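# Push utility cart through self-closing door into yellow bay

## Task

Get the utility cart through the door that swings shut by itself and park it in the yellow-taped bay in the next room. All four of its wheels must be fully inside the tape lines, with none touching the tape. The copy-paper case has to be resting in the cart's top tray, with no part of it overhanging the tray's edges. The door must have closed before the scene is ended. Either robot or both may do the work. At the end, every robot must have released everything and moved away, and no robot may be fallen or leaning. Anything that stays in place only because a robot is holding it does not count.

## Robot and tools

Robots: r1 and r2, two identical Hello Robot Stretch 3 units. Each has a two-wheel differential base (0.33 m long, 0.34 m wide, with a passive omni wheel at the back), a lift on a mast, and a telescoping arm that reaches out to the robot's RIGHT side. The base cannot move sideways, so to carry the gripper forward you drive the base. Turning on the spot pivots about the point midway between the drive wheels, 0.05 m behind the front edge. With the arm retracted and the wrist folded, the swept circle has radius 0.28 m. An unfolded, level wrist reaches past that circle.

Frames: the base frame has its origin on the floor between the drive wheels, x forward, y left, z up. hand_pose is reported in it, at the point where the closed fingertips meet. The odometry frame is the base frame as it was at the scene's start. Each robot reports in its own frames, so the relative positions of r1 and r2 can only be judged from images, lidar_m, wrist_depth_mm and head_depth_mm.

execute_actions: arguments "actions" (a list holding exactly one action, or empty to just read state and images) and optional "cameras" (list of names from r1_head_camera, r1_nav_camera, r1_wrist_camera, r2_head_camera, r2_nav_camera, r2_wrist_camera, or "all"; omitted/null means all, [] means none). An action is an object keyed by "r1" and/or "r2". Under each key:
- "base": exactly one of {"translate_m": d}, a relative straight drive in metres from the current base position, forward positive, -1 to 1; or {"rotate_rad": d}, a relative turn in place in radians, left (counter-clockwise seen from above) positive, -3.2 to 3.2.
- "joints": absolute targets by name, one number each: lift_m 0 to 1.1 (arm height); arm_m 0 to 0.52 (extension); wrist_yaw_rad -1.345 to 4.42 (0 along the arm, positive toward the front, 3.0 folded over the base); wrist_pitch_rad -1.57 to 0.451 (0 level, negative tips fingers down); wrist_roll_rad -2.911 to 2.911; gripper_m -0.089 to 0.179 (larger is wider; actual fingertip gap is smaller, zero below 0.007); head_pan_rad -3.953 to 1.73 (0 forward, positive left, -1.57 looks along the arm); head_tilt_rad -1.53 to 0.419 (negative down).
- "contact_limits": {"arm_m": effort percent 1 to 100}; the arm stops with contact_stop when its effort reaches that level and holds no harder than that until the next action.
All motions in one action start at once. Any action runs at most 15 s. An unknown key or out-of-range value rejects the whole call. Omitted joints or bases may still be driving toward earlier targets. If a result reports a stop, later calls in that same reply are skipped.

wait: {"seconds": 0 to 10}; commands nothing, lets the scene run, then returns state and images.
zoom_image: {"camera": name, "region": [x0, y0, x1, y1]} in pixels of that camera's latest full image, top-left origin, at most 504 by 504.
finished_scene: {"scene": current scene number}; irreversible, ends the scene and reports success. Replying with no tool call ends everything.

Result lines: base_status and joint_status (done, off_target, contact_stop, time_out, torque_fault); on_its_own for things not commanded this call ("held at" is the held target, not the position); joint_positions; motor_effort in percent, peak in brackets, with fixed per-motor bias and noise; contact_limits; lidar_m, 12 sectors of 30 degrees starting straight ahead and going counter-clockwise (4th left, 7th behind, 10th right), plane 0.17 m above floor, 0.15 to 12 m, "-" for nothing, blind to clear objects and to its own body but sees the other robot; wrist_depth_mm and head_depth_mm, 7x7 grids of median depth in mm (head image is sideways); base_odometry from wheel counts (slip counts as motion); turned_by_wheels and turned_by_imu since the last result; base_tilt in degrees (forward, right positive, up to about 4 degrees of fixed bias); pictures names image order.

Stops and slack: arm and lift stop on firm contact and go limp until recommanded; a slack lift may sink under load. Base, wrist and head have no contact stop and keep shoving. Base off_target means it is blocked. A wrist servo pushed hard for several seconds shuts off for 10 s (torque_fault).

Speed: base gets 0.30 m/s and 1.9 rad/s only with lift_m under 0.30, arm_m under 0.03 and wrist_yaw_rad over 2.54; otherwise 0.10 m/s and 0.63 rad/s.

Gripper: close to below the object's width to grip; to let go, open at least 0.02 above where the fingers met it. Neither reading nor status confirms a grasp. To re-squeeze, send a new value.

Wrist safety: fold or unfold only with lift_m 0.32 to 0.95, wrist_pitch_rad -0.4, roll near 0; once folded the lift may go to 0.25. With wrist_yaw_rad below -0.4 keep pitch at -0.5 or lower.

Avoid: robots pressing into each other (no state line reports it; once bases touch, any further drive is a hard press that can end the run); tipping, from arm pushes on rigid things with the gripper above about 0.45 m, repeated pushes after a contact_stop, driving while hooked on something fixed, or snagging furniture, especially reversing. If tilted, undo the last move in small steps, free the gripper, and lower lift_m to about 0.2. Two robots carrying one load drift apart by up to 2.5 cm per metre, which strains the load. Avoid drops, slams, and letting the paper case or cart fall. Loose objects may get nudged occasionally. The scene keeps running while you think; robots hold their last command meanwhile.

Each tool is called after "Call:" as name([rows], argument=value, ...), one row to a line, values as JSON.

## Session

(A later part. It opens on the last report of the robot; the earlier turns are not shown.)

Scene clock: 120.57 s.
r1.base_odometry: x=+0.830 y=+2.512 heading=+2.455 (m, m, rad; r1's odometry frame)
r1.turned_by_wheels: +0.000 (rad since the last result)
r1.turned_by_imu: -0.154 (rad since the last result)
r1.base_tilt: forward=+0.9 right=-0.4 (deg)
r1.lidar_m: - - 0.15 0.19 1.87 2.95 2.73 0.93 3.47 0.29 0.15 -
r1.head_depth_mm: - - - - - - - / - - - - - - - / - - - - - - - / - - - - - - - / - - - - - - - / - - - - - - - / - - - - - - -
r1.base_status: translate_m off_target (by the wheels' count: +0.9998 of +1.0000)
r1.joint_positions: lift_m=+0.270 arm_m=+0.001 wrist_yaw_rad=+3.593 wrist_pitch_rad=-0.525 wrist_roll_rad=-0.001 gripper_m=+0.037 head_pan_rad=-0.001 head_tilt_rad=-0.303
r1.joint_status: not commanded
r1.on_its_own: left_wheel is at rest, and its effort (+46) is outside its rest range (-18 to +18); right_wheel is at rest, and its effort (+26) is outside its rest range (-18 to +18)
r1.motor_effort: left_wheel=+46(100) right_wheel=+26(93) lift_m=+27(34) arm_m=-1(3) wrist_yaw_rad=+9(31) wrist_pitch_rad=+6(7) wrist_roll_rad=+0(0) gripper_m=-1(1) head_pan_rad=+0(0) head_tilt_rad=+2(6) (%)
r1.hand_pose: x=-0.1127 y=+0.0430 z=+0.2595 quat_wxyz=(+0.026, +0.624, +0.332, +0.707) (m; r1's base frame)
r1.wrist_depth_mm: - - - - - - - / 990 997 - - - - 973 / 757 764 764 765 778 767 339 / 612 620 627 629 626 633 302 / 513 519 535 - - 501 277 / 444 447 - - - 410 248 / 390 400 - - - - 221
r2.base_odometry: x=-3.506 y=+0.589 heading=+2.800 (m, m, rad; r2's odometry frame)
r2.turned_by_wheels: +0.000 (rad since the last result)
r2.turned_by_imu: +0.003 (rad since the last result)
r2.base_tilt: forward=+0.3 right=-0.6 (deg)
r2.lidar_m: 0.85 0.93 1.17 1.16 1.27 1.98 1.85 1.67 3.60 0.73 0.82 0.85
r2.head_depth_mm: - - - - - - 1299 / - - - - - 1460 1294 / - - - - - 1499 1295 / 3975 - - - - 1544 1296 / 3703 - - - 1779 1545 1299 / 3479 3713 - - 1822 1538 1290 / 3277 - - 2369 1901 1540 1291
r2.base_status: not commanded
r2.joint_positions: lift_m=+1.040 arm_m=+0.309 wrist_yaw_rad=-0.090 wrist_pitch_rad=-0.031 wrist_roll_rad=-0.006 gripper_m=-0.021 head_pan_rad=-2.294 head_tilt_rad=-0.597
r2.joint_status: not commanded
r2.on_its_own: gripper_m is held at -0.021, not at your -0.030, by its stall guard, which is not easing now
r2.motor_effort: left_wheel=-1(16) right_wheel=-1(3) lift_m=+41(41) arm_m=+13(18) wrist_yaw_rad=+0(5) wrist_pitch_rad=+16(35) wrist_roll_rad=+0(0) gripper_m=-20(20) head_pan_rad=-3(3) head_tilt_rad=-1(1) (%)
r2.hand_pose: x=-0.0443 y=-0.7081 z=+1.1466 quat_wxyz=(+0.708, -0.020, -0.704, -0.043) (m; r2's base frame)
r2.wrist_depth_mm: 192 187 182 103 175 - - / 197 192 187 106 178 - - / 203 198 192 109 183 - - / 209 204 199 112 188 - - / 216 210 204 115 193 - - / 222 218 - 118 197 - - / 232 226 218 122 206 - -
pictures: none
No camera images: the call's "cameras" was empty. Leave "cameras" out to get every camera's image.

Call:
execute_actions([
  {"r1":{"base":{"translate_m":-0.25},"joints":{"lift_m":0.33}}},
], cameras=[])

Call:
execute_actions([
  {"r1":{"base":{"rotate_rad":1.5}}},
], cameras=["r1_nav_camera"])

Scene clock: 124.60 s.
r1.base_odometry: x=+1.024 y=+2.354 heading=+2.455 (m, m, rad; r1's odometry frame)
r1.turned_by_wheels: +0.000 (rad since the last result)
r1.turned_by_imu: +0.000 (rad since the last result)
r1.base_tilt: forward=+0.9 right=-0.4 (deg)
r1.lidar_m: 0.30 0.31 0.40 1.82 4.01 2.69 2.48 0.86 0.76 3.45 0.46 0.32
r1.head_depth_mm: - - - - 283 295 312 / - - - - 282 292 309 / - - - - - 290 307 / - - - - - 288 305 / - - - - - 286 302 / - - - - - 285 300 / - - - - - 284 298
r1.base_status: done
r1.joint_positions: lift_m=+0.329 arm_m=+0.001 wrist_yaw_rad=+3.599 wrist_pitch_rad=-0.525 wrist_roll_rad=-0.001 gripper_m=+0.037 head_pan_rad=-0.001 head_tilt_rad=-0.303
r1.joint_status: all done
r1.motor_effort: left_wheel=+0(32) right_wheel=+0(22) lift_m=+38(41) arm_m=-1(1) wrist_yaw_rad=+0(10) wrist_pitch_rad=+7(6) wrist_roll_rad=+0(0) gripper_m=+0(0) head_pan_rad=+0(0) head_tilt_rad=+2(2) (%)
r1.hand_pose: x=-0.1139 y=+0.0424 z=+0.3189 quat_wxyz=(+0.024, +0.623, +0.334, +0.707) (m; r1's base frame)
r1.wrist_depth_mm: - - - - - - - / - - - - - - - / 881 869 896 885 915 868 894 / 703 716 714 717 734 729 723 / 595 592 617 618 - 603 612 / 517 512 534 - - 524 523 / 450 451 - - - - 464
r2.base_odometry: x=-3.506 y=+0.589 heading=+2.800 (m, m, rad; r2's odometry frame)
r2.turned_by_wheels: +0.000 (rad since the last result)
r2.turned_by_imu: -0.001 (rad since the last result)
r2.base_tilt: forward=+0.3 right=-0.4 (deg)
r2.lidar_m: 0.85 0.93 1.18 1.17 1.27 1.96 1.86 1.67 3.61 0.74 0.83 0.85
r2.head_depth_mm: - - - - - - 1289 / - - - - - 1459 1295 / - - - - - 1486 1288 / 3932 - - - - 1542 1293 / 3731 - - - 1761 1552 1295 / 3437 3724 - - 1840 1547 1288 / 3270 - - 2341 1898 1531 1294
r2.base_status: not commanded
r2.joint_positions: lift_m=+1.040 arm_m=+0.310 wrist_yaw_rad=-0.096 wrist_pitch_rad=-0.021 wrist_roll_rad=-0.006 gripper_m=-0.021 head_pan_rad=-2.294 head_tilt_rad=-0.597
r2.joint_status: not commanded
r2.on_its_own: gripper_m is held at -0.021, not at your -0.030, by its stall guard, which is not easing now
r2.motor_effort: left_wheel=-2(6) right_wheel=+3(10) lift_m=+42(42) arm_m=-2(13) wrist_yaw_rad=+4(5) wrist_pitch_rad=+11(17) wrist_roll_rad=+0(0) gripper_m=-19(20) head_pan_rad=-3(3) head_tilt_rad=-2(1) (%)
r2.hand_pose: x=-0.0459 y=-0.7098 z=+1.1489 quat_wxyz=(+0.708, -0.026, -0.704, -0.042) (m; r2's base frame)
r2.wrist_depth_mm: 191 189 185 108 179 - - / 198 195 191 110 183 - - / 203 200 196 113 189 - - / 209 206 201 116 194 - - / 215 210 207 118 199 - - / 223 218 213 121 202 - - / 229 225 220 126 212 - -
pictures: none
No camera images: the call's "cameras" was empty. Leave "cameras" out to get every camera's image.

Scene clock: 127.90 s.
r1.base_odometry: x=+1.024 y=+2.354 heading=-2.328 (m, m, rad; r1's odometry frame)
r1.turned_by_wheels: +1.500 (rad since the last result)
r1.turned_by_imu: +1.501 (rad since the last result)
r1.base_tilt: forward=+0.9 right=-0.4 (deg)
r1.lidar_m: 1.82 4.47 2.79 2.49 0.96 0.76 3.45 0.50 0.33 0.30 0.30 0.38
r1.head_depth_mm: - - - - 3020 2146 1665 / - - - - 2996 2130 1660 / - - - - 3002 2121 1657 / - - - - 2663 2048 1648 / - - - 2105 2229 1975 1638 / - - - 2115 2222 1946 1628 / - - - - 2891 2092 1638
r1.base_status: done
r1.joint_positions: lift_m=+0.329 arm_m=+0.001 wrist_yaw_rad=+3.599 wrist_pitch_rad=-0.525 wrist_roll_rad=-0.001 gripper_m=+0.037 head_pan_rad=-0.001 head_tilt_rad=-0.303
r1.joint_status: not commanded
r1.motor_effort: left_wheel=-3(8) right_wheel=+2(7) lift_m=+38(38) arm_m=-1(1) wrist_yaw_rad=+1(1) wrist_pitch_rad=+6(6) wrist_roll_rad=+0(0) gripper_m=-1(0) head_pan_rad=+0(0) head_tilt_rad=+2(2) (%)
r1.hand_pose: x=-0.1139 y=+0.0424 z=+0.3189 quat_wxyz=(+0.024, +0.623, +0.334, +0.707) (m; r1's base frame)
r1.wrist_depth_mm: - 704 791 - - - - / - - 827 - - - - / 878 836 816 891 884 864 913 / 712 712 719 720 715 732 740 / 588 604 618 620 - 605 612 / 511 512 531 - - 523 527 / 450 449 - - - - 460
r2.base_odometry: x=-3.506 y=+0.589 heading=+2.800 (m, m, rad; r2's odometry frame)
r2.turned_by_wheels: +0.000 (rad since the last result)
r2.turned_by_imu: +0.001 (rad since the last result)
r2.base_tilt: forward=+0.4 right=-0.4 (deg)
r2.lidar_m: 0.85 0.93 1.18 1.17 1.27 1.97 1.86 1.67 3.61 0.74 0.83 0.85
r2.head_depth_mm: - - - - - - 1294 / - - - - - 1460 1289 / - - - - - 1494 1286 / - - - - - 1537 1294 / 3724 - - - 1772 1544 1293 / 3482 3718 - - 1822 1533 1291 / 3299 - - 2351 1899 1533 1290
r2.base_status: not commanded
r2.joint_positions: lift_m=+1.040 arm_m=+0.310 wrist_yaw_rad=-0.096 wrist_pitch_rad=-0.021 wrist_roll_rad=-0.006 gripper_m=-0.021 head_pan_rad=-2.294 head_tilt_rad=-0.597
r2.joint_status: not commanded
r2.on_its_own: gripper_m is held at -0.021, not at your -0.030, by its stall guard, which is not easing now
r2.motor_effort: left_wheel=-2(2) right_wheel=+3(3) lift_m=+41(42) arm_m=-2(2) wrist_yaw_rad=+4(4) wrist_pitch_rad=+12(12) wrist_roll_rad=+0(0) gripper_m=-18(18) head_pan_rad=-3(3) head_tilt_rad=-1(2) (%)
r2.hand_pose: x=-0.0459 y=-0.7098 z=+1.1489 quat_wxyz=(+0.708, -0.026, -0.704, -0.042) (m; r2's base frame)
r2.wrist_depth_mm: 192 189 185 107 178 - - / 197 194 190 110 184 - - / 203 200 196 113 189 - - / 209 205 200 115 195 - - / 215 210 207 118 199 - - / 223 217 214 121 204 - - / 229 224 220 127 211 - -
pictures: r1_nav_camera (sideways: a quarter turn counterclockwise sets it upright)
Images, in order (width x height): r1_nav_camera 672x504.

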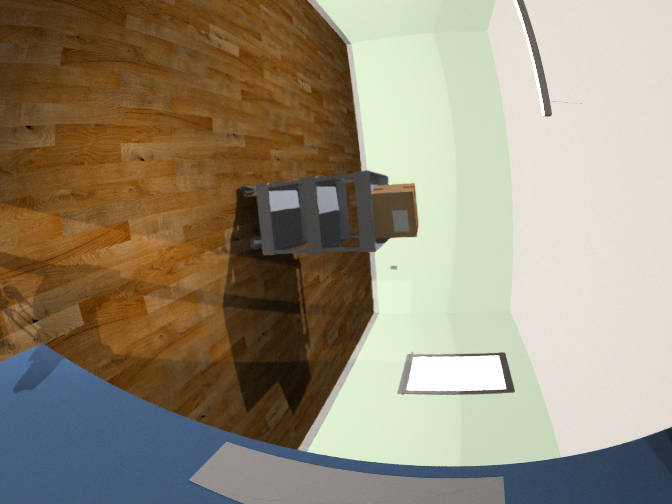

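Call:
execute_actions([
  {"r1":{"base":{"translate_m":0.6},"joints":{"lift_m":0.27}}},
], cameras=[])

Scene clock: 132.67 s.
r1.base_odometry: x=+0.611 y=+1.918 heading=-2.328 (m, m, rad; r1's odometry frame)
r1.turned_by_wheels: +0.000 (rad since the last result)
r1.turned_by_imu: -0.001 (rad since the last result)
r1.base_tilt: forward=+0.9 right=-0.4 (deg)
r1.lidar_m: 1.23 1.24 2.91 2.61 2.02 1.29 4.04 0.36 0.32 0.99 2.16 2.60
r1.head_depth_mm: 3816 - - - 3028 2157 1660 / - - - - 2994 2148 1654 / - - - - 2976 2121 1654 / - - - - 2663 1953 1556 / - - - 1540 1619 1542 1502 / - - - 1499 1614 1470 1500 / - - - 1760 1255 1305 1499
r1.base_status: done
r1.joint_positions: lift_m=+0.271 arm_m=+0.001 wrist_yaw_rad=+3.600 wrist_pitch_rad=-0.525 wrist_roll_rad=-0.001 gripper_m=+0.037 head_pan_rad=-0.001 head_tilt_rad=-0.303
r1.joint_status: all done
r1.motor_effort: left_wheel=-2(9) right_wheel=+2(9) lift_m=+16(34) arm_m=-1(1) wrist_yaw_rad=+1(1) wrist_pitch_rad=+6(6) wrist_roll_rad=+0(0) gripper_m=+0(1) head_pan_rad=+0(0) head_tilt_rad=+2(2) (%)
r1.hand_pose: x=-0.1140 y=+0.0424 z=+0.2600 quat_wxyz=(+0.024, +0.623, +0.334, +0.707) (m; r1's base frame)
r1.wrist_depth_mm: 955 - - - - - - / 998 995 - - - - - / 751 763 779 771 775 746 788 / 618 627 619 628 631 627 637 / 513 516 533 - - 525 527 / 446 445 - - - 477 453 / 391 403 - - - - 403
r2.base_odometry: x=-3.506 y=+0.589 heading=+2.800 (m, m, rad; r2's odometry frame)
r2.turned_by_wheels: +0.000 (rad since the last result)
r2.turned_by_imu: +0.001 (rad since the last result)
r2.base_tilt: forward=+0.3 right=-0.4 (deg)
r2.lidar_m: 0.85 0.93 1.17 1.17 1.28 1.96 1.87 1.66 0.99 0.74 0.83 0.86
r2.head_depth_mm: - - - - - - 1296 / - - - - - 1465 1287 / - - - - - 1498 1288 / 3984 - - - - 1542 1293 / 3681 - - - 1755 1532 1296 / 3490 3729 - - 1824 1421 1292 / 3292 - - 2334 1836 1262 1262
r2.base_status: not commanded
r2.joint_positions: lift_m=+1.040 arm_m=+0.310 wrist_yaw_rad=-0.096 wrist_pitch_rad=-0.021 wrist_roll_rad=-0.006 gripper_m=-0.021 head_pan_rad=-2.294 head_tilt_rad=-0.597
r2.joint_status: not commanded
r2.on_its_own: gripper_m is held at -0.021, not at your -0.030, by its stall guard, which is not easing now
r2.motor_effort: left_wheel=-2(2) right_wheel=+3(3) lift_m=+41(42) arm_m=-2(2) wrist_yaw_rad=+4(4) wrist_pitch_rad=+12(11) wrist_roll_rad=+0(0) gripper_m=-18(18) head_pan_rad=-3(3) head_tilt_rad=-2(1) (%)
r2.hand_pose: x=-0.0459 y=-0.7098 z=+1.1489 quat_wxyz=(+0.708, -0.026, -0.704, -0.042) (m; r2's base frame)
r2.wrist_depth_mm: 192 190 185 108 179 552 388 / 199 195 190 110 184 - 391 / 203 200 196 113 189 - - / 209 205 201 116 194 - - / 215 212 205 118 198 - - / 222 218 213 121 205 - - / 229 224 220 127 211 - -
pictures: none
No camera images: the call's "cameras" was empty. Leave "cameras" out to get every camera's image.

Call:
execute_actions([
  {"r1":{"base":{"rotate_rad":-0.6}}},
], cameras=[])

Call:
execute_actions([
  {"r1":{"base":{"translate_m":0.6}}},
], cameras=[])

Call:
execute_actions([
  {"r1":{"base":{"rotate_rad":0.6}}},
], cameras=["r1_nav_camera"])

Scene clock: 134.80 s.
r1.base_odometry: x=+0.611 y=+1.918 heading=-2.928 (m, m, rad; r1's odometry frame)
r1.turned_by_wheels: -0.600 (rad since the last result)
r1.turned_by_imu: -0.599 (rad since the last result)
r1.base_tilt: forward=+0.9 right=-0.5 (deg)
r1.lidar_m: 2.48 1.23 1.23 3.01 2.61 2.25 1.29 1.31 0.40 0.32 0.99 2.16
r1.head_depth_mm: 2107 2141 2244 2299 2394 2146 1665 / 2249 2333 2401 2475 2544 2137 1651 / 2448 2536 2635 2736 2755 2126 1654 / 2669 2753 2899 3010 2942 2118 1645 / 2937 3047 3186 3332 2944 2111 1631 / 3249 3382 3598 3734 2945 2089 1642 / 3577 3851 - - 2905 2092 1628
r1.base_status: done
r1.joint_positions: lift_m=+0.271 arm_m=+0.001 wrist_yaw_rad=+3.600 wrist_pitch_rad=-0.525 wrist_roll_rad=-0.001 gripper_m=+0.037 head_pan_rad=-0.001 head_tilt_rad=-0.303
r1.joint_status: not commanded
r1.motor_effort: left_wheel=+3(12) right_wheel=-3(8) lift_m=+16(16) arm_m=-1(1) wrist_yaw_rad=+1(1) wrist_pitch_rad=+6(6) wrist_roll_rad=-1(0) gripper_m=+0(0) head_pan_rad=+0(0) head_tilt_rad=+3(2) (%)
r1.hand_pose: x=-0.1140 y=+0.0423 z=+0.2600 quat_wxyz=(+0.024, +0.623, +0.334, +0.707) (m; r1's base frame)
r1.wrist_depth_mm: - - - - - - - / 987 991 - - - - - / 758 763 761 772 768 731 804 / 614 619 626 626 625 636 631 / 517 521 539 - - 526 525 / 444 443 - - - 479 452 / 391 403 - - - - 396
r2.base_odometry: x=-3.506 y=+0.589 heading=+2.800 (m, m, rad; r2's odometry frame)
r2.turned_by_wheels: +0.000 (rad since the last result)
r2.turned_by_imu: +0.001 (rad since the last result)
r2.base_tilt: forward=+0.3 right=-0.4 (deg)
r2.lidar_m: 0.85 0.93 1.17 1.16 1.27 1.97 1.86 1.67 0.99 0.74 0.83 0.85
r2.head_depth_mm: - - - - - - 1288 / - - - - - 1458 1286 / - - - - - 1497 1298 / - - - - - 1533 1295 / 3753 - - - 1784 1536 1290 / 3474 3707 - - 1827 1462 1288 / 3264 - - 1305 1417 1285 1292
r2.base_status: not commanded
r2.joint_positions: lift_m=+1.040 arm_m=+0.310 wrist_yaw_rad=-0.096 wrist_pitch_rad=-0.021 wrist_roll_rad=-0.006 gripper_m=-0.021 head_pan_rad=-2.294 head_tilt_rad=-0.597
r2.joint_status: not commanded
r2.on_its_own: gripper_m is held at -0.021, not at your -0.030, by its stall guard, which is not easing now
r2.motor_effort: left_wheel=-2(2) right_wheel=+3(3) lift_m=+41(42) arm_m=-2(2) wrist_yaw_rad=+4(5) wrist_pitch_rad=+12(12) wrist_roll_rad=+0(0) gripper_m=-18(18) head_pan_rad=-3(3) head_tilt_rad=-1(1) (%)
r2.hand_pose: x=-0.0459 y=-0.7098 z=+1.1489 quat_wxyz=(+0.708, -0.026, -0.704, -0.042) (m; r2's base frame)
r2.wrist_depth_mm: 192 189 186 108 178 - 381 / 198 196 191 110 184 - 397 / 203 200 195 112 189 - - / 208 204 201 116 193 - - / 215 211 205 118 197 - - / 221 217 212 121 203 - - / 229 225 219 126 212 - -
pictures: none
No camera images: the call's "cameras" was empty. Leave "cameras" out to get every camera's image.

Scene clock: 138.43 s.
r1.base_odometry: x=+0.025 y=+1.790 heading=-2.928 (m, m, rad; r1's odometry frame)
r1.turned_by_wheels: +0.000 (rad since the last result)
r1.turned_by_imu: -0.001 (rad since the last result)
r1.base_tilt: forward=+0.9 right=-0.4 (deg)
r1.lidar_m: 2.00 3.48 0.82 0.94 3.02 3.00 1.87 0.69 1.54 0.86 1.73 1.73
r1.head_depth_mm: 1688 1733 1791 1837 1908 1940 1664 / 1821 1871 1936 1999 2069 2054 1669 / 1954 2033 2099 2180 2281 2110 1645 / 2157 2209 2321 2407 2506 2104 1636 / 2335 2458 2548 2671 2691 2108 1647 / 2617 2718 2882 3016 2907 2091 1639 / 2935 3095 3271 3473 2879 2090 1633
r1.base_status: done
r1.joint_positions: lift_m=+0.271 arm_m=+0.001 wrist_yaw_rad=+3.600 wrist_pitch_rad=-0.525 wrist_roll_rad=-0.001 gripper_m=+0.037 head_pan_rad=-0.001 head_tilt_rad=-0.303
r1.joint_status: not commanded
r1.motor_effort: left_wheel=+3(14) right_wheel=-3(6) lift_m=+15(16) arm_m=-1(1) wrist_yaw_rad=+0(0) wrist_pitch_rad=+6(6) wrist_roll_rad=+0(0) gripper_m=+0(0) head_pan_rad=+0(1) head_tilt_rad=+2(2) (%)
r1.hand_pose: x=-0.1140 y=+0.0423 z=+0.2600 quat_wxyz=(+0.024, +0.623, +0.334, +0.707) (m; r1's base frame)
r1.wrist_depth_mm: - - - - - - 798 / 998 - - - - - 920 / 758 764 761 789 776 741 794 / 615 625 623 619 628 628 632 / 521 522 535 - - 523 525 / 441 448 - - - 476 453 / 393 399 - - - - 401
r2.base_odometry: x=-3.506 y=+0.589 heading=+2.800 (m, m, rad; r2's odometry frame)
r2.turned_by_wheels: +0.000 (rad since the last result)
r2.turned_by_imu: +0.001 (rad since the last result)
r2.base_tilt: forward=+0.3 right=-0.4 (deg)
r2.lidar_m: 0.85 0.93 1.18 1.17 1.28 1.96 1.86 0.86 3.62 0.74 0.83 0.85
r2.head_depth_mm: 700 - - - - - 1284 / - - - - - 1264 1245 / - - - - - 1274 1217 / 3988 - - - - 1412 1262 / 3732 - - - 1785 1533 1296 / 3448 3743 - - 1825 1539 1293 / 3249 - - 2347 1898 1523 1289
r2.base_status: not commanded
r2.joint_positions: lift_m=+1.040 arm_m=+0.310 wrist_yaw_rad=-0.096 wrist_pitch_rad=-0.021 wrist_roll_rad=-0.006 gripper_m=-0.021 head_pan_rad=-2.294 head_tilt_rad=-0.597
r2.joint_status: not commanded
r2.on_its_own: gripper_m is held at -0.021, not at your -0.030, by its stall guard, which is not easing now
r2.motor_effort: left_wheel=-2(2) right_wheel=+3(3) lift_m=+41(42) arm_m=-2(2) wrist_yaw_rad=+4(4) wrist_pitch_rad=+12(12) wrist_roll_rad=+0(0) gripper_m=-18(18) head_pan_rad=-2(2) head_tilt_rad=-1(1) (%)
r2.hand_pose: x=-0.0459 y=-0.7098 z=+1.1489 quat_wxyz=(+0.708, -0.026, -0.704, -0.042) (m; r2's base frame)
r2.wrist_depth_mm: 193 191 185 107 178 - - / 197 194 190 110 184 - - / 203 200 195 113 188 - - / 209 205 200 116 193 - - / 215 211 205 118 198 - - / 223 218 213 121 203 - - / 230 225 219 127 211 - -
pictures: none
No camera images: the call's "cameras" was empty. Leave "cameras" out to get every camera's image.

Scene clock: 139.93 s.
r1.base_odometry: x=+0.025 y=+1.790 heading=-2.328 (m, m, rad; r1's odometry frame)
r1.turned_by_wheels: +0.600 (rad since the last result)
r1.turned_by_imu: +0.599 (rad since the last result)
r1.base_tilt: forward=+0.9 right=-0.4 (deg)
r1.lidar_m: 3.93 0.82 0.99 3.02 2.77 1.87 0.69 1.54 0.86 1.73 1.73 2.09
r1.head_depth_mm: 3287 3375 3382 3432 3029 2154 1664 / 3743 - - - 3016 2128 1660 / 3829 - - - 2978 2118 1658 / 3739 - - - 2984 2119 1644 / 3683 3844 - - 2926 2100 1648 / 3660 3807 - - 2936 2092 1632 / 3545 3760 - - 2617 1444 1501
r1.base_status: done
r1.joint_positions: lift_m=+0.271 arm_m=+0.001 wrist_yaw_rad=+3.600 wrist_pitch_rad=-0.525 wrist_roll_rad=-0.001 gripper_m=+0.037 head_pan_rad=-0.001 head_tilt_rad=-0.303
r1.joint_status: not commanded
r1.motor_effort: left_wheel=-2(13) right_wheel=+2(10) lift_m=+16(16) arm_m=-1(1) wrist_yaw_rad=+0(0) wrist_pitch_rad=+6(7) wrist_roll_rad=+0(0) gripper_m=+0(0) head_pan_rad=+0(0) head_tilt_rad=+2(2) (%)
r1.hand_pose: x=-0.1140 y=+0.0423 z=+0.2600 quat_wxyz=(+0.024, +0.623, +0.334, +0.707) (m; r1's base frame)
r1.wrist_depth_mm: - - - - - - - / 998 - - - - - - / 761 766 768 771 785 748 790 / 612 621 616 621 631 633 624 / 517 516 533 - - 532 532 / 445 442 - - - 479 452 / 391 400 - - - - 398
r2.base_odometry: x=-3.506 y=+0.589 heading=+2.800 (m, m, rad; r2's odometry frame)
r2.turned_by_wheels: +0.000 (rad since the last result)
r2.turned_by_imu: +0.000 (rad since the last result)
r2.base_tilt: forward=+0.3 right=-0.4 (deg)
r2.lidar_m: 0.85 0.93 1.18 1.17 1.27 1.97 1.86 0.86 3.61 0.74 0.83 0.86
r2.head_depth_mm: 697 - - - - - 1265 / - - - - - 1275 1208 / - 865 - - - 1278 1189 / 3962 - - - - 1381 1236 / 3744 3954 - - 1784 1537 1296 / 3472 3759 - - 1807 1537 1291 / 3352 - - 2346 1894 1535 1292
r2.base_status: not commanded
r2.joint_positions: lift_m=+1.040 arm_m=+0.310 wrist_yaw_rad=-0.096 wrist_pitch_rad=-0.021 wrist_roll_rad=-0.006 gripper_m=-0.021 head_pan_rad=-2.294 head_tilt_rad=-0.597
r2.joint_status: not commanded
r2.on_its_own: gripper_m is held at -0.021, not at your -0.030, by its stall guard, which is not easing now
r2.motor_effort: left_wheel=-2(2) right_wheel=+3(3) lift_m=+41(42) arm_m=-3(2) wrist_yaw_rad=+4(4) wrist_pitch_rad=+12(12) wrist_roll_rad=+0(0) gripper_m=-19(18) head_pan_rad=-3(3) head_tilt_rad=-2(1) (%)
r2.hand_pose: x=-0.0459 y=-0.7098 z=+1.1489 quat_wxyz=(+0.708, -0.026, -0.704, -0.042) (m; r2's base frame)
r2.wrist_depth_mm: 192 189 186 108 180 - - / 197 194 190 110 183 - - / 202 199 196 113 188 - - / 209 205 201 116 194 - - / 215 211 205 118 199 - - / 222 217 212 121 204 - - / 229 225 220 126 210 - -
pictures: r1_nav_camera (sideways: a quarter turn counterclockwise sets it upright)
Images, in order (width x height): r1_nav_camera 672x504.

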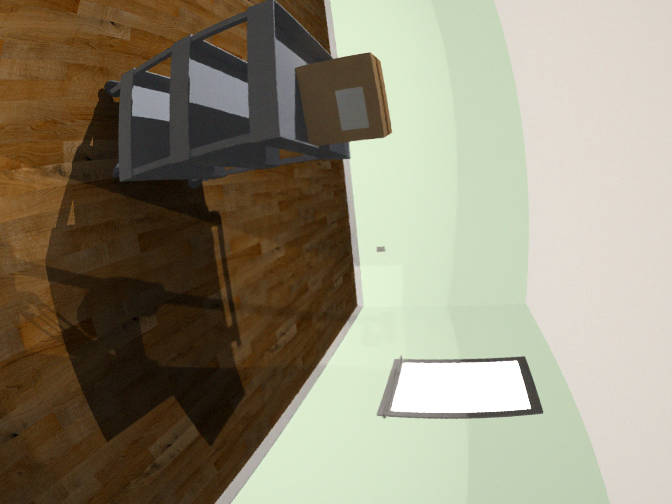

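Call:
execute_actions([
  {"r1":{"base":{"translate_m":1.0}}},
], cameras=[])

Call:
execute_actions([
  {"r1":{"base":{"rotate_rad":1.57},"joints":{"lift_m":0.33,"head_tilt_rad":-0.6}}},
], cameras=["r1_nav_camera"])

Scene clock: 145.73 s.
r1.base_odometry: x=-0.662 y=+1.063 heading=-2.328 (m, m, rad; r1's odometry frame)
r1.turned_by_wheels: +0.000 (rad since the last result)
r1.turned_by_imu: -0.001 (rad since the last result)
r1.base_tilt: forward=+0.9 right=-0.4 (deg)
r1.lidar_m: 3.28 3.30 0.39 0.36 0.36 2.82 1.69 1.64 1.72 1.54 1.54 1.86
r1.head_depth_mm: 2940 2978 3023 3022 2847 2132 1676 / 3035 3166 3318 3433 3011 2134 1656 / 2983 3095 3235 3401 2989 2113 1656 / 2924 3040 3192 3347 2962 2125 1645 / 2880 2965 3114 3256 2947 2105 1645 / 2860 2928 3069 3193 2943 2088 1636 / 2753 2894 3001 3145 2910 2088 1628
r1.base_status: done
r1.joint_positions: lift_m=+0.271 arm_m=+0.001 wrist_yaw_rad=+3.600 wrist_pitch_rad=-0.525 wrist_roll_rad=-0.001 gripper_m=+0.037 head_pan_rad=-0.001 head_tilt_rad=-0.303
r1.joint_status: not commanded
r1.motor_effort: left_wheel=-2(8) right_wheel=+2(10) lift_m=+16(16) arm_m=-1(1) wrist_yaw_rad=+1(1) wrist_pitch_rad=+6(6) wrist_roll_rad=-1(0) gripper_m=+0(0) head_pan_rad=+0(0) head_tilt_rad=+2(2) (%)
r1.hand_pose: x=-0.1140 y=+0.0423 z=+0.2600 quat_wxyz=(+0.024, +0.623, +0.334, +0.707) (m; r1's base frame)
r1.wrist_depth_mm: - - - - 782 - 701 / - - 998 968 630 - 637 / 753 756 766 740 442 392 377 / 611 619 621 621 605 585 401 / 512 519 535 - - 529 531 / 446 446 - - - 478 453 / 392 401 - - - - 398
r2.base_odometry: x=-3.506 y=+0.589 heading=+2.800 (m, m, rad; r2's odometry frame)
r2.turned_by_wheels: +0.000 (rad since the last result)
r2.turned_by_imu: +0.002 (rad since the last result)
r2.base_tilt: forward=+0.3 right=-0.4 (deg)
r2.lidar_m: 0.85 0.93 1.18 1.17 1.27 1.97 1.68 1.67 3.62 0.74 0.83 0.85
r2.head_depth_mm: - - - - - - 1293 / - - - - - 1464 1289 / - - - - - 1495 1292 / 3974 - - - - 1547 1283 / 3720 - - - 1779 1540 1293 / 3455 3804 - - 1849 1533 1299 / 3295 - - 2341 1878 1539 1295
r2.base_status: not commanded
r2.joint_positions: lift_m=+1.040 arm_m=+0.310 wrist_yaw_rad=-0.096 wrist_pitch_rad=-0.021 wrist_roll_rad=-0.006 gripper_m=-0.021 head_pan_rad=-2.294 head_tilt_rad=-0.597
r2.joint_status: not commanded
r2.on_its_own: gripper_m is held at -0.021, not at your -0.030, by its stall guard, which is not easing now
r2.motor_effort: left_wheel=-2(2) right_wheel=+3(3) lift_m=+41(42) arm_m=-2(2) wrist_yaw_rad=+4(4) wrist_pitch_rad=+11(11) wrist_roll_rad=+0(0) gripper_m=-18(18) head_pan_rad=-3(2) head_tilt_rad=-1(2) (%)
r2.hand_pose: x=-0.0459 y=-0.7098 z=+1.1489 quat_wxyz=(+0.708, -0.026, -0.704, -0.042) (m; r2's base frame)
r2.wrist_depth_mm: 193 189 185 108 178 - - / 198 193 189 110 184 - - / 203 200 197 113 189 - - / 210 205 201 116 193 - - / 216 210 207 118 199 - - / 223 218 213 122 203 - - / 228 222 219 126 212 - -
pictures: none
No camera images: the call's "cameras" was empty. Leave "cameras" out to get every camera's image.

Scene clock: 148.87 s.
r1.base_odometry: x=-0.662 y=+1.063 heading=-0.758 (m, m, rad; r1's odometry frame)
r1.turned_by_wheels: +1.570 (rad since the last result)
r1.turned_by_imu: +1.570 (rad since the last result)
r1.base_tilt: forward=+0.9 right=-0.4 (deg)
r1.lidar_m: 0.36 0.36 2.82 1.69 2.52 1.73 1.54 1.54 1.84 3.28 3.29 0.40
r1.head_depth_mm: 2948 3198 621 453 493 545 818 / 2891 3130 615 473 496 530 817 / 2822 3113 611 559 604 590 794 / 2777 3045 3070 710 712 600 795 / 2715 2938 3167 884 734 599 775 / 2687 2914 3083 875 731 595 773 / 2638 2862 3034 867 727 594 517
r1.base_status: done
r1.joint_positions: lift_m=+0.329 arm_m=+0.001 wrist_yaw_rad=+3.600 wrist_pitch_rad=-0.525 wrist_roll_rad=-0.001 gripper_m=+0.037 head_pan_rad=-0.001 head_tilt_rad=-0.593
r1.joint_status: all done
r1.motor_effort: left_wheel=-2(11) right_wheel=+2(9) lift_m=+39(40) arm_m=-1(1) wrist_yaw_rad=+1(1) wrist_pitch_rad=+6(6) wrist_roll_rad=-1(0) gripper_m=-1(0) head_pan_rad=+0(0) head_tilt_rad=-5(35) (%)
r1.hand_pose: x=-0.1140 y=+0.0423 z=+0.3189 quat_wxyz=(+0.024, +0.623, +0.334, +0.707) (m; r1's base frame)
r1.wrist_depth_mm: - - - - - - - / - - - - - - - / 884 884 885 890 903 877 936 / 706 716 714 709 728 729 734 / 596 588 611 611 - 609 606 / 509 514 531 - - 522 518 / 449 450 - - - - 460
r2.base_odometry: x=-3.506 y=+0.589 heading=+2.800 (m, m, rad; r2's odometry frame)
r2.turned_by_wheels: +0.000 (rad since the last result)
r2.turned_by_imu: +0.001 (rad since the last result)
r2.base_tilt: forward=+0.3 right=-0.4 (deg)
r2.lidar_m: 0.85 0.93 1.18 1.17 1.28 1.97 1.54 1.67 3.61 0.74 0.83 0.86
r2.head_depth_mm: - - - - - - 1296 / - - - - - 1452 1296 / - - - - - 1494 1305 / - - - - - 1534 1292 / 3670 - - - 1782 1540 1302 / 3467 3857 - - 1818 1531 1293 / 3258 - - 2343 1865 1524 1287
r2.base_status: not commanded
r2.joint_positions: lift_m=+1.040 arm_m=+0.310 wrist_yaw_rad=-0.096 wrist_pitch_rad=-0.021 wrist_roll_rad=-0.006 gripper_m=-0.021 head_pan_rad=-2.294 head_tilt_rad=-0.597
r2.joint_status: not commanded
r2.on_its_own: gripper_m is held at -0.021, not at your -0.030, by its stall guard, which is not easing now
r2.motor_effort: left_wheel=-2(2) right_wheel=+3(3) lift_m=+41(42) arm_m=-2(2) wrist_yaw_rad=+5(4) wrist_pitch_rad=+12(11) wrist_roll_rad=+0(0) gripper_m=-18(18) head_pan_rad=-3(2) head_tilt_rad=-2(1) (%)
r2.hand_pose: x=-0.0459 y=-0.7098 z=+1.1489 quat_wxyz=(+0.708, -0.026, -0.704, -0.042) (m; r2's base frame)
r2.wrist_depth_mm: 194 189 185 108 179 - - / 198 194 191 110 184 - - / 204 198 195 113 188 - - / 210 205 201 115 193 - - / 215 211 205 118 199 - - / 222 217 212 121 204 - - / 229 223 221 127 212 - -
pictures: r1_nav_camera (sideways: a quarter turn counterclockwise sets it upright)
Images, in order (width x height): r1_nav_camera 672x504.

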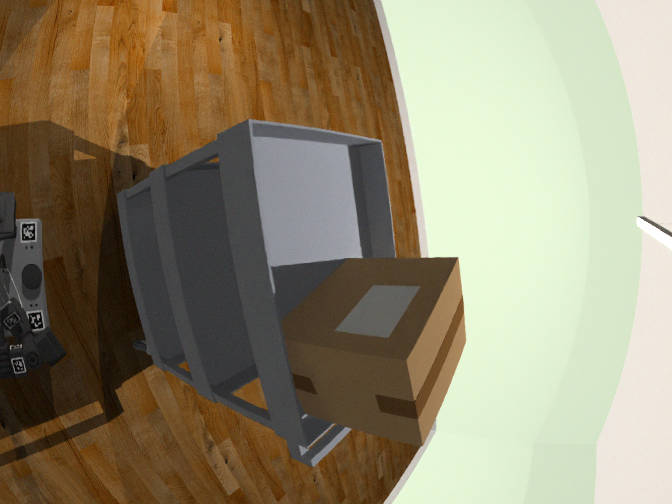

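Call:
zoom_image(camera="r1_nav_camera", region=[200, 200, 500, 480])

Region (200, 200, 500, 480) of r1_nav_camera's 672x504 image, scaled by 1.680, with more detail than that image has; it fills the top 470 rows of this view, and the rest is white.

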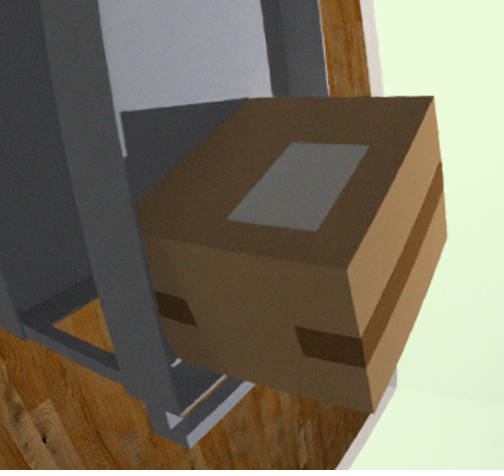

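Call:
execute_actions([
  {"r1":{"base":{"rotate_rad":1.57},"joints":{"lift_m":0.9,"wrist_pitch_rad":-0.4,"head_pan_rad":-1.57,"head_tilt_rad":-0.5}}},
], cameras=[])

Call:
execute_actions([
  {"r1":{"joints":{"lift_m":1.1,"wrist_yaw_rad":0.0}}},
], cameras=["r1_wrist_camera","r1_nav_camera"])

Scene clock: 158.73 s.
r1.base_odometry: x=-0.662 y=+1.063 heading=+0.812 (m, m, rad; r1's odometry frame)
r1.turned_by_wheels: +1.570 (rad since the last result)
r1.turned_by_imu: +1.571 (rad since the last result)
r1.base_tilt: forward=+0.9 right=-0.4 (deg)
r1.lidar_m: 1.69 1.64 1.73 1.54 1.54 1.84 3.29 3.30 0.40 0.36 0.36 2.82
r1.head_depth_mm: 2950 3191 3372 517 459 523 511 / 2860 3113 3268 515 487 522 522 / 2815 3040 3213 572 591 616 510 / 2771 3018 3224 702 739 651 509 / 2741 2928 3175 2837 821 649 501 / 2707 2881 3110 2822 817 646 494 / 2661 2850 3048 2768 814 644 487
r1.base_status: done
r1.joint_positions: lift_m=+0.899 arm_m=+0.001 wrist_yaw_rad=+3.600 wrist_pitch_rad=-0.421 wrist_roll_rad=-0.001 gripper_m=+0.037 head_pan_rad=-1.563 head_tilt_rad=-0.507
r1.joint_status: all done
r1.motor_effort: left_wheel=-2(9) right_wheel=+2(7) lift_m=+38(41) arm_m=-1(1) wrist_yaw_rad=+0(1) wrist_pitch_rad=+7(10) wrist_roll_rad=+0(0) gripper_m=-1(1) head_pan_rad=-5(60) head_tilt_rad=+5(21) (%)
r1.hand_pose: x=-0.1203 y=+0.0552 z=+0.9115 quat_wxyz=(-0.013, +0.639, +0.301, +0.708) (m; r1's base frame)
r1.wrist_depth_mm: - - - - - - - / - - - - - - - / - - - - - - - / - - - - - - - / - - - - - - - / - - - - - - - / - - - - - - -
r2.base_odometry: x=-3.506 y=+0.589 heading=+2.800 (m, m, rad; r2's odometry frame)
r2.turned_by_wheels: +0.000 (rad since the last result)
r2.turned_by_imu: +0.003 (rad since the last result)
r2.base_tilt: forward=+0.3 right=-0.4 (deg)
r2.lidar_m: 0.85 0.93 1.18 1.17 1.27 1.97 1.67 1.67 3.63 0.74 0.83 0.85
r2.head_depth_mm: - - - - - - 1295 / - - - - - 1454 1300 / - - - - - 1506 1294 / - - - - - 1534 1290 / 3716 3970 - - 1771 1537 1291 / 3410 3750 - - 1828 1546 1290 / 3277 - - 2363 1891 1529 1294
r2.base_status: not commanded
r2.joint_positions: lift_m=+1.040 arm_m=+0.310 wrist_yaw_rad=-0.096 wrist_pitch_rad=-0.021 wrist_roll_rad=-0.006 gripper_m=-0.021 head_pan_rad=-2.294 head_tilt_rad=-0.597
r2.joint_status: not commanded
r2.on_its_own: gripper_m is held at -0.021, not at your -0.030, by its stall guard, which is not easing now
r2.motor_effort: left_wheel=-2(2) right_wheel=+3(3) lift_m=+41(42) arm_m=-3(3) wrist_yaw_rad=+4(4) wrist_pitch_rad=+12(12) wrist_roll_rad=-1(0) gripper_m=-18(19) head_pan_rad=-3(3) head_tilt_rad=-1(2) (%)
r2.hand_pose: x=-0.0459 y=-0.7098 z=+1.1489 quat_wxyz=(+0.708, -0.026, -0.704, -0.042) (m; r2's base frame)
r2.wrist_depth_mm: 193 190 185 108 178 - - / 196 194 190 110 184 - - / 203 199 197 113 188 - - / 210 205 202 116 195 - - / 215 209 207 118 198 - - / 221 218 214 121 203 - - / 230 225 220 126 211 - -
pictures: none
No camera images: the call's "cameras" was empty. Leave "cameras" out to get every camera's image.

Scene clock: 161.53 s.
r1.base_odometry: x=-0.662 y=+1.063 heading=+0.812 (m, m, rad; r1's odometry frame)
r1.turned_by_wheels: +0.000 (rad since the last result)
r1.turned_by_imu: +0.000 (rad since the last result)
r1.base_tilt: forward=+0.9 right=-0.4 (deg)
r1.lidar_m: 1.69 1.64 1.74 1.54 1.54 1.84 3.29 3.29 0.40 0.36 0.36 2.83
r1.head_depth_mm: 2870 - - - - - - / 2813 - - - - - - / 2793 - - - - - 520 / 2750 2953 3243 2692 766 643 510 / 2725 2937 3171 2798 821 650 500 / 2682 2900 3117 2810 818 645 493 / 2628 2840 3060 2781 813 644 487
r1.base_status: not commanded
r1.joint_positions: lift_m=+1.099 arm_m=+0.001 wrist_yaw_rad=+0.002 wrist_pitch_rad=-0.420 wrist_roll_rad=-0.001 gripper_m=+0.037 head_pan_rad=-1.563 head_tilt_rad=-0.507
r1.joint_status: all done
r1.motor_effort: left_wheel=-3(2) right_wheel=+2(2) lift_m=+38(39) arm_m=-1(2) wrist_yaw_rad=-2(2) wrist_pitch_rad=+8(8) wrist_roll_rad=+0(0) gripper_m=+0(0) head_pan_rad=-5(5) head_tilt_rad=+5(5) (%)
r1.hand_pose: x=-0.0211 y=-0.3700 z=+1.1117 quat_wxyz=(+0.692, +0.148, -0.691, -0.147) (m; r1's base frame)
r1.wrist_depth_mm: - - - - - - - / - - - - - - - / - - - 439 384 391 - / - - 711 469 304 294 298 / - 643 669 489 256 246 282 / - 520 553 510 248 265 359 / - 463 465 467 321 347 409
r2.base_odometry: x=-3.506 y=+0.589 heading=+2.800 (m, m, rad; r2's odometry frame)
r2.turned_by_wheels: +0.000 (rad since the last result)
r2.turned_by_imu: +0.001 (rad since the last result)
r2.base_tilt: forward=+0.4 right=-0.4 (deg)
r2.lidar_m: 0.85 0.93 1.18 1.17 1.27 1.97 1.67 1.67 3.62 0.74 0.83 0.85
r2.head_depth_mm: - - - - - - 1291 / - - - - - 1457 1298 / - - - - - 1489 1296 / 3890 - - - - 1528 1293 / 3702 3968 - - 1764 1529 1293 / 3549 3767 - - 1827 1532 1298 / 3317 - - 2353 1885 1534 1299
r2.base_status: not commanded
r2.joint_positions: lift_m=+1.040 arm_m=+0.310 wrist_yaw_rad=-0.096 wrist_pitch_rad=-0.021 wrist_roll_rad=-0.006 gripper_m=-0.021 head_pan_rad=-2.294 head_tilt_rad=-0.597
r2.joint_status: not commanded
r2.on_its_own: gripper_m is held at -0.021, not at your -0.030, by its stall guard, which is not easing now
r2.motor_effort: left_wheel=-2(2) right_wheel=+3(3) lift_m=+41(42) arm_m=-2(2) wrist_yaw_rad=+5(4) wrist_pitch_rad=+12(12) wrist_roll_rad=+0(0) gripper_m=-18(18) head_pan_rad=-3(2) head_tilt_rad=-2(2) (%)
r2.hand_pose: x=-0.0459 y=-0.7098 z=+1.1489 quat_wxyz=(+0.708, -0.026, -0.704, -0.042) (m; r2's base frame)
r2.wrist_depth_mm: 192 188 185 108 179 - - / 199 194 190 110 184 - - / 203 200 195 113 188 - - / 210 205 201 116 194 - - / 215 211 205 118 199 - - / 224 219 212 122 203 - - / 228 225 220 126 212 - -
pictures: r1_nav_camera (sideways: a quarter turn counterclockwise sets it upright), r1_wrist_camera
Images, in order (width x height): r1_nav_camera 672x504, r1_wrist_camera 644x364.

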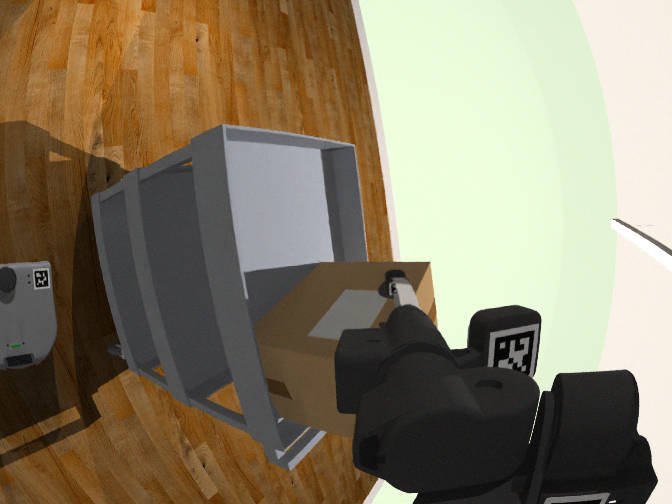

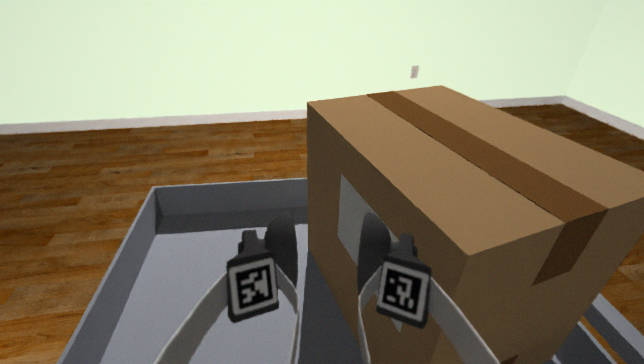

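Call:
execute_actions([
  {"r1":{"joints":{"wrist_pitch_rad":0.0,"arm_m":0.4,"gripper_m":0.0}}},
], cameras=["r1_wrist_camera"])

Scene clock: 168.37 s.
r1.base_odometry: x=-0.662 y=+1.063 heading=+0.812 (m, m, rad; r1's odometry frame)
r1.turned_by_wheels: +0.000 (rad since the last result)
r1.turned_by_imu: +0.000 (rad since the last result)
r1.base_tilt: forward=+0.9 right=-0.4 (deg)
r1.lidar_m: 1.69 1.64 1.73 1.54 1.54 1.84 3.29 3.30 0.40 0.36 0.36 2.82
r1.head_depth_mm: 2877 3199 3319 517 459 523 529 / 2836 3081 3244 514 487 521 527 / 2770 - 3265 571 591 615 515 / 2778 2989 3193 704 741 651 509 / 2738 2963 3205 2828 818 650 500 / 2698 2871 3119 2793 815 646 493 / 2640 2850 3059 2767 811 646 486
r1.base_status: not commanded
r1.joint_positions: lift_m=+1.099 arm_m=+0.400 wrist_yaw_rad=+0.000 wrist_pitch_rad=-0.023 wrist_roll_rad=-0.001 gripper_m=+0.000 head_pan_rad=-1.563 head_tilt_rad=-0.507
r1.joint_status: all done
r1.motor_effort: left_wheel=-3(2) right_wheel=+2(2) lift_m=+38(38) arm_m=+2(3) wrist_yaw_rad=-1(2) wrist_pitch_rad=+8(9) wrist_roll_rad=-1(0) gripper_m=-2(88) head_pan_rad=-5(5) head_tilt_rad=+5(5) (%)
r1.hand_pose: x=-0.0214 y=-0.8003 z=+1.2081 quat_wxyz=(+0.708, +0.009, -0.706, -0.008) (m; r1's base frame)
r1.wrist_depth_mm: - - - - - - - / - - - - - - - / - - - - - - - / - - - - - - - / - - - - - - - / - - - - - - - / - - - - - - -
r2.base_odometry: x=-3.506 y=+0.589 heading=+2.800 (m, m, rad; r2's odometry frame)
r2.turned_by_wheels: +0.000 (rad since the last result)
r2.turned_by_imu: +0.002 (rad since the last result)
r2.base_tilt: forward=+0.3 right=-0.4 (deg)
r2.lidar_m: 0.85 0.93 1.18 1.17 1.27 1.97 1.67 1.67 3.60 0.74 0.83 0.86
r2.head_depth_mm: - - - - - - 1286 / - - - - - 1452 1300 / - - - - - 1503 1287 / 3929 - - - - 1540 1293 / 3704 - - - 1778 1534 1294 / 3528 3812 - - 1837 1542 1291 / 3223 - - 2349 1899 1531 1295
r2.base_status: not commanded
r2.joint_positions: lift_m=+1.040 arm_m=+0.310 wrist_yaw_rad=-0.096 wrist_pitch_rad=-0.021 wrist_roll_rad=-0.006 gripper_m=-0.021 head_pan_rad=-2.294 head_tilt_rad=-0.597
r2.joint_status: not commanded
r2.on_its_own: gripper_m is held at -0.021, not at your -0.030, by its stall guard, which is not easing now
r2.motor_effort: left_wheel=-2(2) right_wheel=+3(3) lift_m=+41(42) arm_m=-3(2) wrist_yaw_rad=+4(4) wrist_pitch_rad=+12(11) wrist_roll_rad=+0(0) gripper_m=-18(19) head_pan_rad=-3(3) head_tilt_rad=-1(1) (%)
r2.hand_pose: x=-0.0459 y=-0.7098 z=+1.1489 quat_wxyz=(+0.708, -0.026, -0.704, -0.042) (m; r2's base frame)
r2.wrist_depth_mm: 193 189 185 108 178 - - / 199 194 189 110 183 - - / 203 199 196 113 188 - - / 208 205 201 115 194 - - / 216 211 206 118 198 - - / 222 218 214 121 203 - - / 229 225 219 126 212 - -
pictures: r1_wrist_camera
Images, in order (width x height): r1_wrist_camera 644x364.

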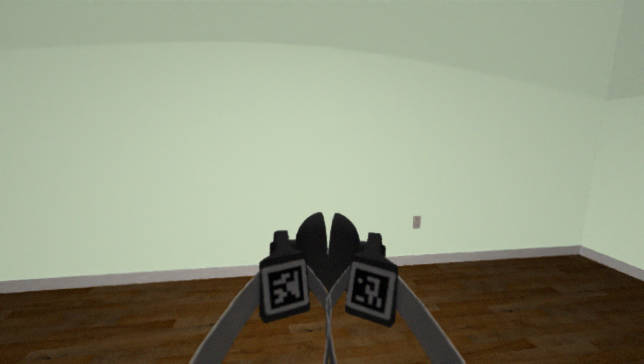

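Call:
execute_actions([
  {"r1":{"joints":{"wrist_pitch_rad":-1.3}}},
], cameras=["r1_wrist_camera","r1_nav_camera"])

Scene clock: 172.77 s.
r1.base_odometry: x=-0.662 y=+1.063 heading=+0.812 (m, m, rad; r1's odometry frame)
r1.turned_by_wheels: +0.000 (rad since the last result)
r1.turned_by_imu: +0.000 (rad since the last result)
r1.base_tilt: forward=+0.9 right=-0.4 (deg)
r1.lidar_m: 1.69 1.64 1.73 1.54 1.54 1.84 3.29 3.30 0.39 0.36 0.36 2.82
r1.head_depth_mm: 2896 3173 3402 518 446 507 524 / 2829 3092 3300 515 477 509 514 / 2816 - 3229 572 583 607 510 / 2746 2951 3178 697 741 652 499 / 2737 2919 3138 2824 820 649 496 / 2695 2884 3105 2818 817 646 488 / 2660 2836 3050 2785 813 643 481
r1.base_status: not commanded
r1.joint_positions: lift_m=+1.101 arm_m=+0.400 wrist_yaw_rad=+0.003 wrist_pitch_rad=-0.654 wrist_roll_rad=-0.011 gripper_m=+0.000 head_pan_rad=-1.563 head_tilt_rad=-0.506
r1.joint_status: wrist_pitch_rad time_out (moved -0.630 of -1.277)
r1.on_its_own: wrist_pitch_rad is held at -0.675, not at your -1.300, since a time_out
r1.motor_effort: left_wheel=+2(4) right_wheel=-3(4) lift_m=+16(39) arm_m=-3(8) wrist_yaw_rad=-4(10) wrist_pitch_rad=-8(89) wrist_roll_rad=+4(12) gripper_m=-3(3) head_pan_rad=-5(5) head_tilt_rad=+5(5) (%)
r1.hand_pose: x=-0.0210 y=-0.7339 z=+1.0643 quat_wxyz=(+0.674, +0.229, -0.665, -0.225) (m; r1's base frame)
r1.wrist_depth_mm: - - - - - - - / - - - - - - - / - - - - - - - / - - - - - - - / - - - - - - 164 / - - - - 145 143 145 / 376 385 386 127 128 129 129
r2.base_odometry: x=-3.506 y=+0.589 heading=+2.800 (m, m, rad; r2's odometry frame)
r2.turned_by_wheels: +0.000 (rad since the last result)
r2.turned_by_imu: +0.001 (rad since the last result)
r2.base_tilt: forward=+0.4 right=-0.4 (deg)
r2.lidar_m: 0.85 0.93 1.18 1.17 1.27 1.97 1.67 1.66 3.61 0.74 0.83 0.85
r2.head_depth_mm: - - - - - - 1296 / - - - - - 1460 1294 / - - - - - 1495 1287 / 3986 - - - - 1532 1294 / 3683 3945 - - 1792 1541 1292 / 3548 3820 - - 1851 1532 1286 / 3280 - - 2372 1896 1538 1291
r2.base_status: not commanded
r2.joint_positions: lift_m=+1.040 arm_m=+0.310 wrist_yaw_rad=-0.096 wrist_pitch_rad=-0.021 wrist_roll_rad=-0.006 gripper_m=-0.021 head_pan_rad=-2.294 head_tilt_rad=-0.597
r2.joint_status: not commanded
r2.on_its_own: gripper_m is held at -0.021, not at your -0.030, by its stall guard, which is not easing now
r2.motor_effort: left_wheel=-2(2) right_wheel=+3(3) lift_m=+41(42) arm_m=-3(2) wrist_yaw_rad=+4(4) wrist_pitch_rad=+12(12) wrist_roll_rad=+0(0) gripper_m=-18(18) head_pan_rad=-3(2) head_tilt_rad=-1(1) (%)
r2.hand_pose: x=-0.0459 y=-0.7098 z=+1.1489 quat_wxyz=(+0.708, -0.026, -0.704, -0.042) (m; r2's base frame)
r2.wrist_depth_mm: 192 188 185 108 179 - - / 197 195 190 110 184 - - / 204 200 195 113 188 - - / 209 205 201 116 193 - - / 216 211 206 118 198 - - / 223 218 214 121 205 - - / 228 224 219 126 211 - -
pictures: r1_nav_camera (sideways: a quarter turn counterclockwise sets it upright), r1_wrist_camera
Images, in order (width x height): r1_nav_camera 672x504, r1_wrist_camera 644x364.

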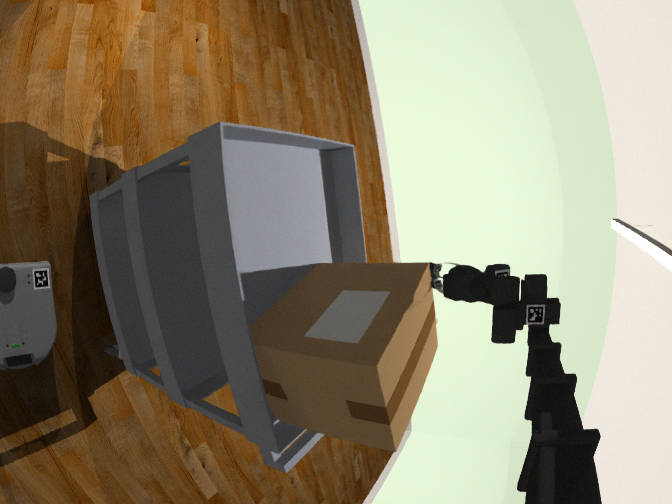

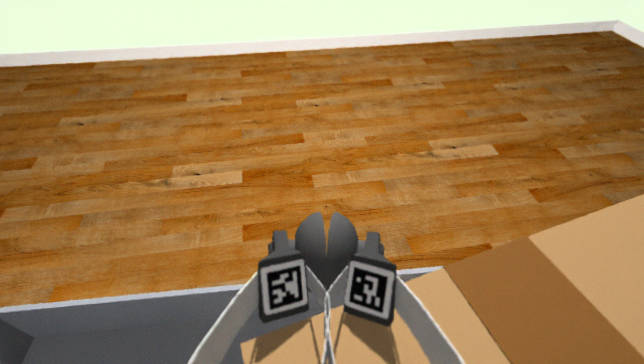

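Call:
execute_actions([
  {"r1":{"joints":{"arm_m":0.2},"contact_limits":{"arm_m":30}}},
], cameras=["r1_nav_camera"])

Scene clock: 176.97 s.
r1.base_odometry: x=-0.662 y=+1.063 heading=+0.812 (m, m, rad; r1's odometry frame)
r1.turned_by_wheels: +0.000 (rad since the last result)
r1.turned_by_imu: +0.000 (rad since the last result)
r1.base_tilt: forward=+0.9 right=-0.4 (deg)
r1.lidar_m: 1.69 1.63 1.73 1.54 1.55 1.84 3.29 3.30 0.37 0.34 0.35 2.82
r1.head_depth_mm: - - 681 518 428 484 509 / - - 697 515 461 490 499 / 2778 - - 544 567 600 498 / 2775 2977 3233 2579 740 650 488 / 2727 2965 3182 2827 822 650 537 / 2688 2890 3119 2789 816 647 536 / 2630 2826 3039 2764 814 644 534
r1.base_status: not commanded
r1.joint_positions: lift_m=+1.101 arm_m=+0.200 wrist_yaw_rad=+0.004 wrist_pitch_rad=-0.685 wrist_roll_rad=-0.007 gripper_m=+0.000 head_pan_rad=-1.563 head_tilt_rad=-0.506
r1.joint_status: all done
r1.on_its_own: wrist_pitch_rad is held at -0.675, not at your -1.300, since a time_out
r1.motor_effort: left_wheel=+1(8) right_wheel=-1(11) lift_m=+16(16) arm_m=-4(14) wrist_yaw_rad=-5(15) wrist_pitch_rad=+3(51) wrist_roll_rad=+3(4) gripper_m=-3(4) head_pan_rad=-5(5) head_tilt_rad=+5(4) (%)
r1.contact_limits: arm_m 30 (drawing in: default 25, maximum 41; extending or still: default 32, maximum 54)
r1.hand_pose: x=-0.0208 y=-0.5284 z=+1.0584 quat_wxyz=(+0.669, +0.240, -0.663, -0.236) (m; r1's base frame)
r1.wrist_depth_mm: - - - - - - - / - - - 253 245 246 248 / - - - 218 205 206 207 / - 502 525 251 176 177 178 / - 475 482 338 156 155 155 / 408 427 430 - 140 138 139 / 372 384 389 381 170 124 125
r2.base_odometry: x=-3.506 y=+0.589 heading=+2.800 (m, m, rad; r2's odometry frame)
r2.turned_by_wheels: +0.000 (rad since the last result)
r2.turned_by_imu: +0.001 (rad since the last result)
r2.base_tilt: forward=+0.4 right=-0.5 (deg)
r2.lidar_m: 0.85 0.93 1.18 1.17 1.27 1.97 1.67 1.65 3.62 0.74 0.83 0.85
r2.head_depth_mm: - - - - - - 1288 / - - - - - 1459 1293 / - - - - - 1492 1291 / 3985 - - - - 1543 1288 / 3723 - - - 1778 1535 1300 / 3492 3739 - - 1833 1531 1291 / 3305 - - 2347 1889 1536 1297
r2.base_status: not commanded
r2.joint_positions: lift_m=+1.040 arm_m=+0.310 wrist_yaw_rad=-0.096 wrist_pitch_rad=-0.021 wrist_roll_rad=-0.006 gripper_m=-0.021 head_pan_rad=-2.294 head_tilt_rad=-0.597
r2.joint_status: not commanded
r2.on_its_own: gripper_m is held at -0.021, not at your -0.030, by its stall guard, which is not easing now
r2.motor_effort: left_wheel=-2(2) right_wheel=+3(3) lift_m=+42(42) arm_m=-3(2) wrist_yaw_rad=+5(5) wrist_pitch_rad=+12(11) wrist_roll_rad=+0(0) gripper_m=-18(18) head_pan_rad=-3(2) head_tilt_rad=-2(1) (%)
r2.hand_pose: x=-0.0459 y=-0.7098 z=+1.1489 quat_wxyz=(+0.708, -0.026, -0.704, -0.042) (m; r2's base frame)
r2.wrist_depth_mm: 192 190 186 108 179 - - / 198 194 190 110 184 - - / 204 200 196 112 188 - - / 209 206 202 116 193 - - / 215 212 206 118 198 - - / 222 218 213 121 203 - - / 227 225 219 126 211 - -
pictures: r1_nav_camera (sideways: a quarter turn counterclockwise sets it upright)
Images, in order (width x height): r1_nav_camera 672x504.

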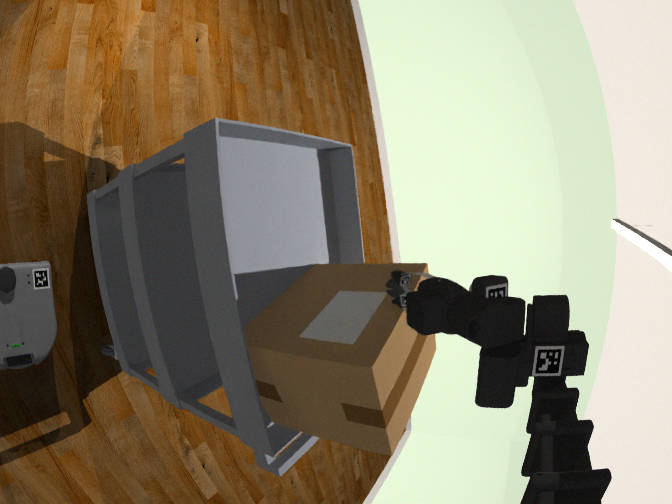

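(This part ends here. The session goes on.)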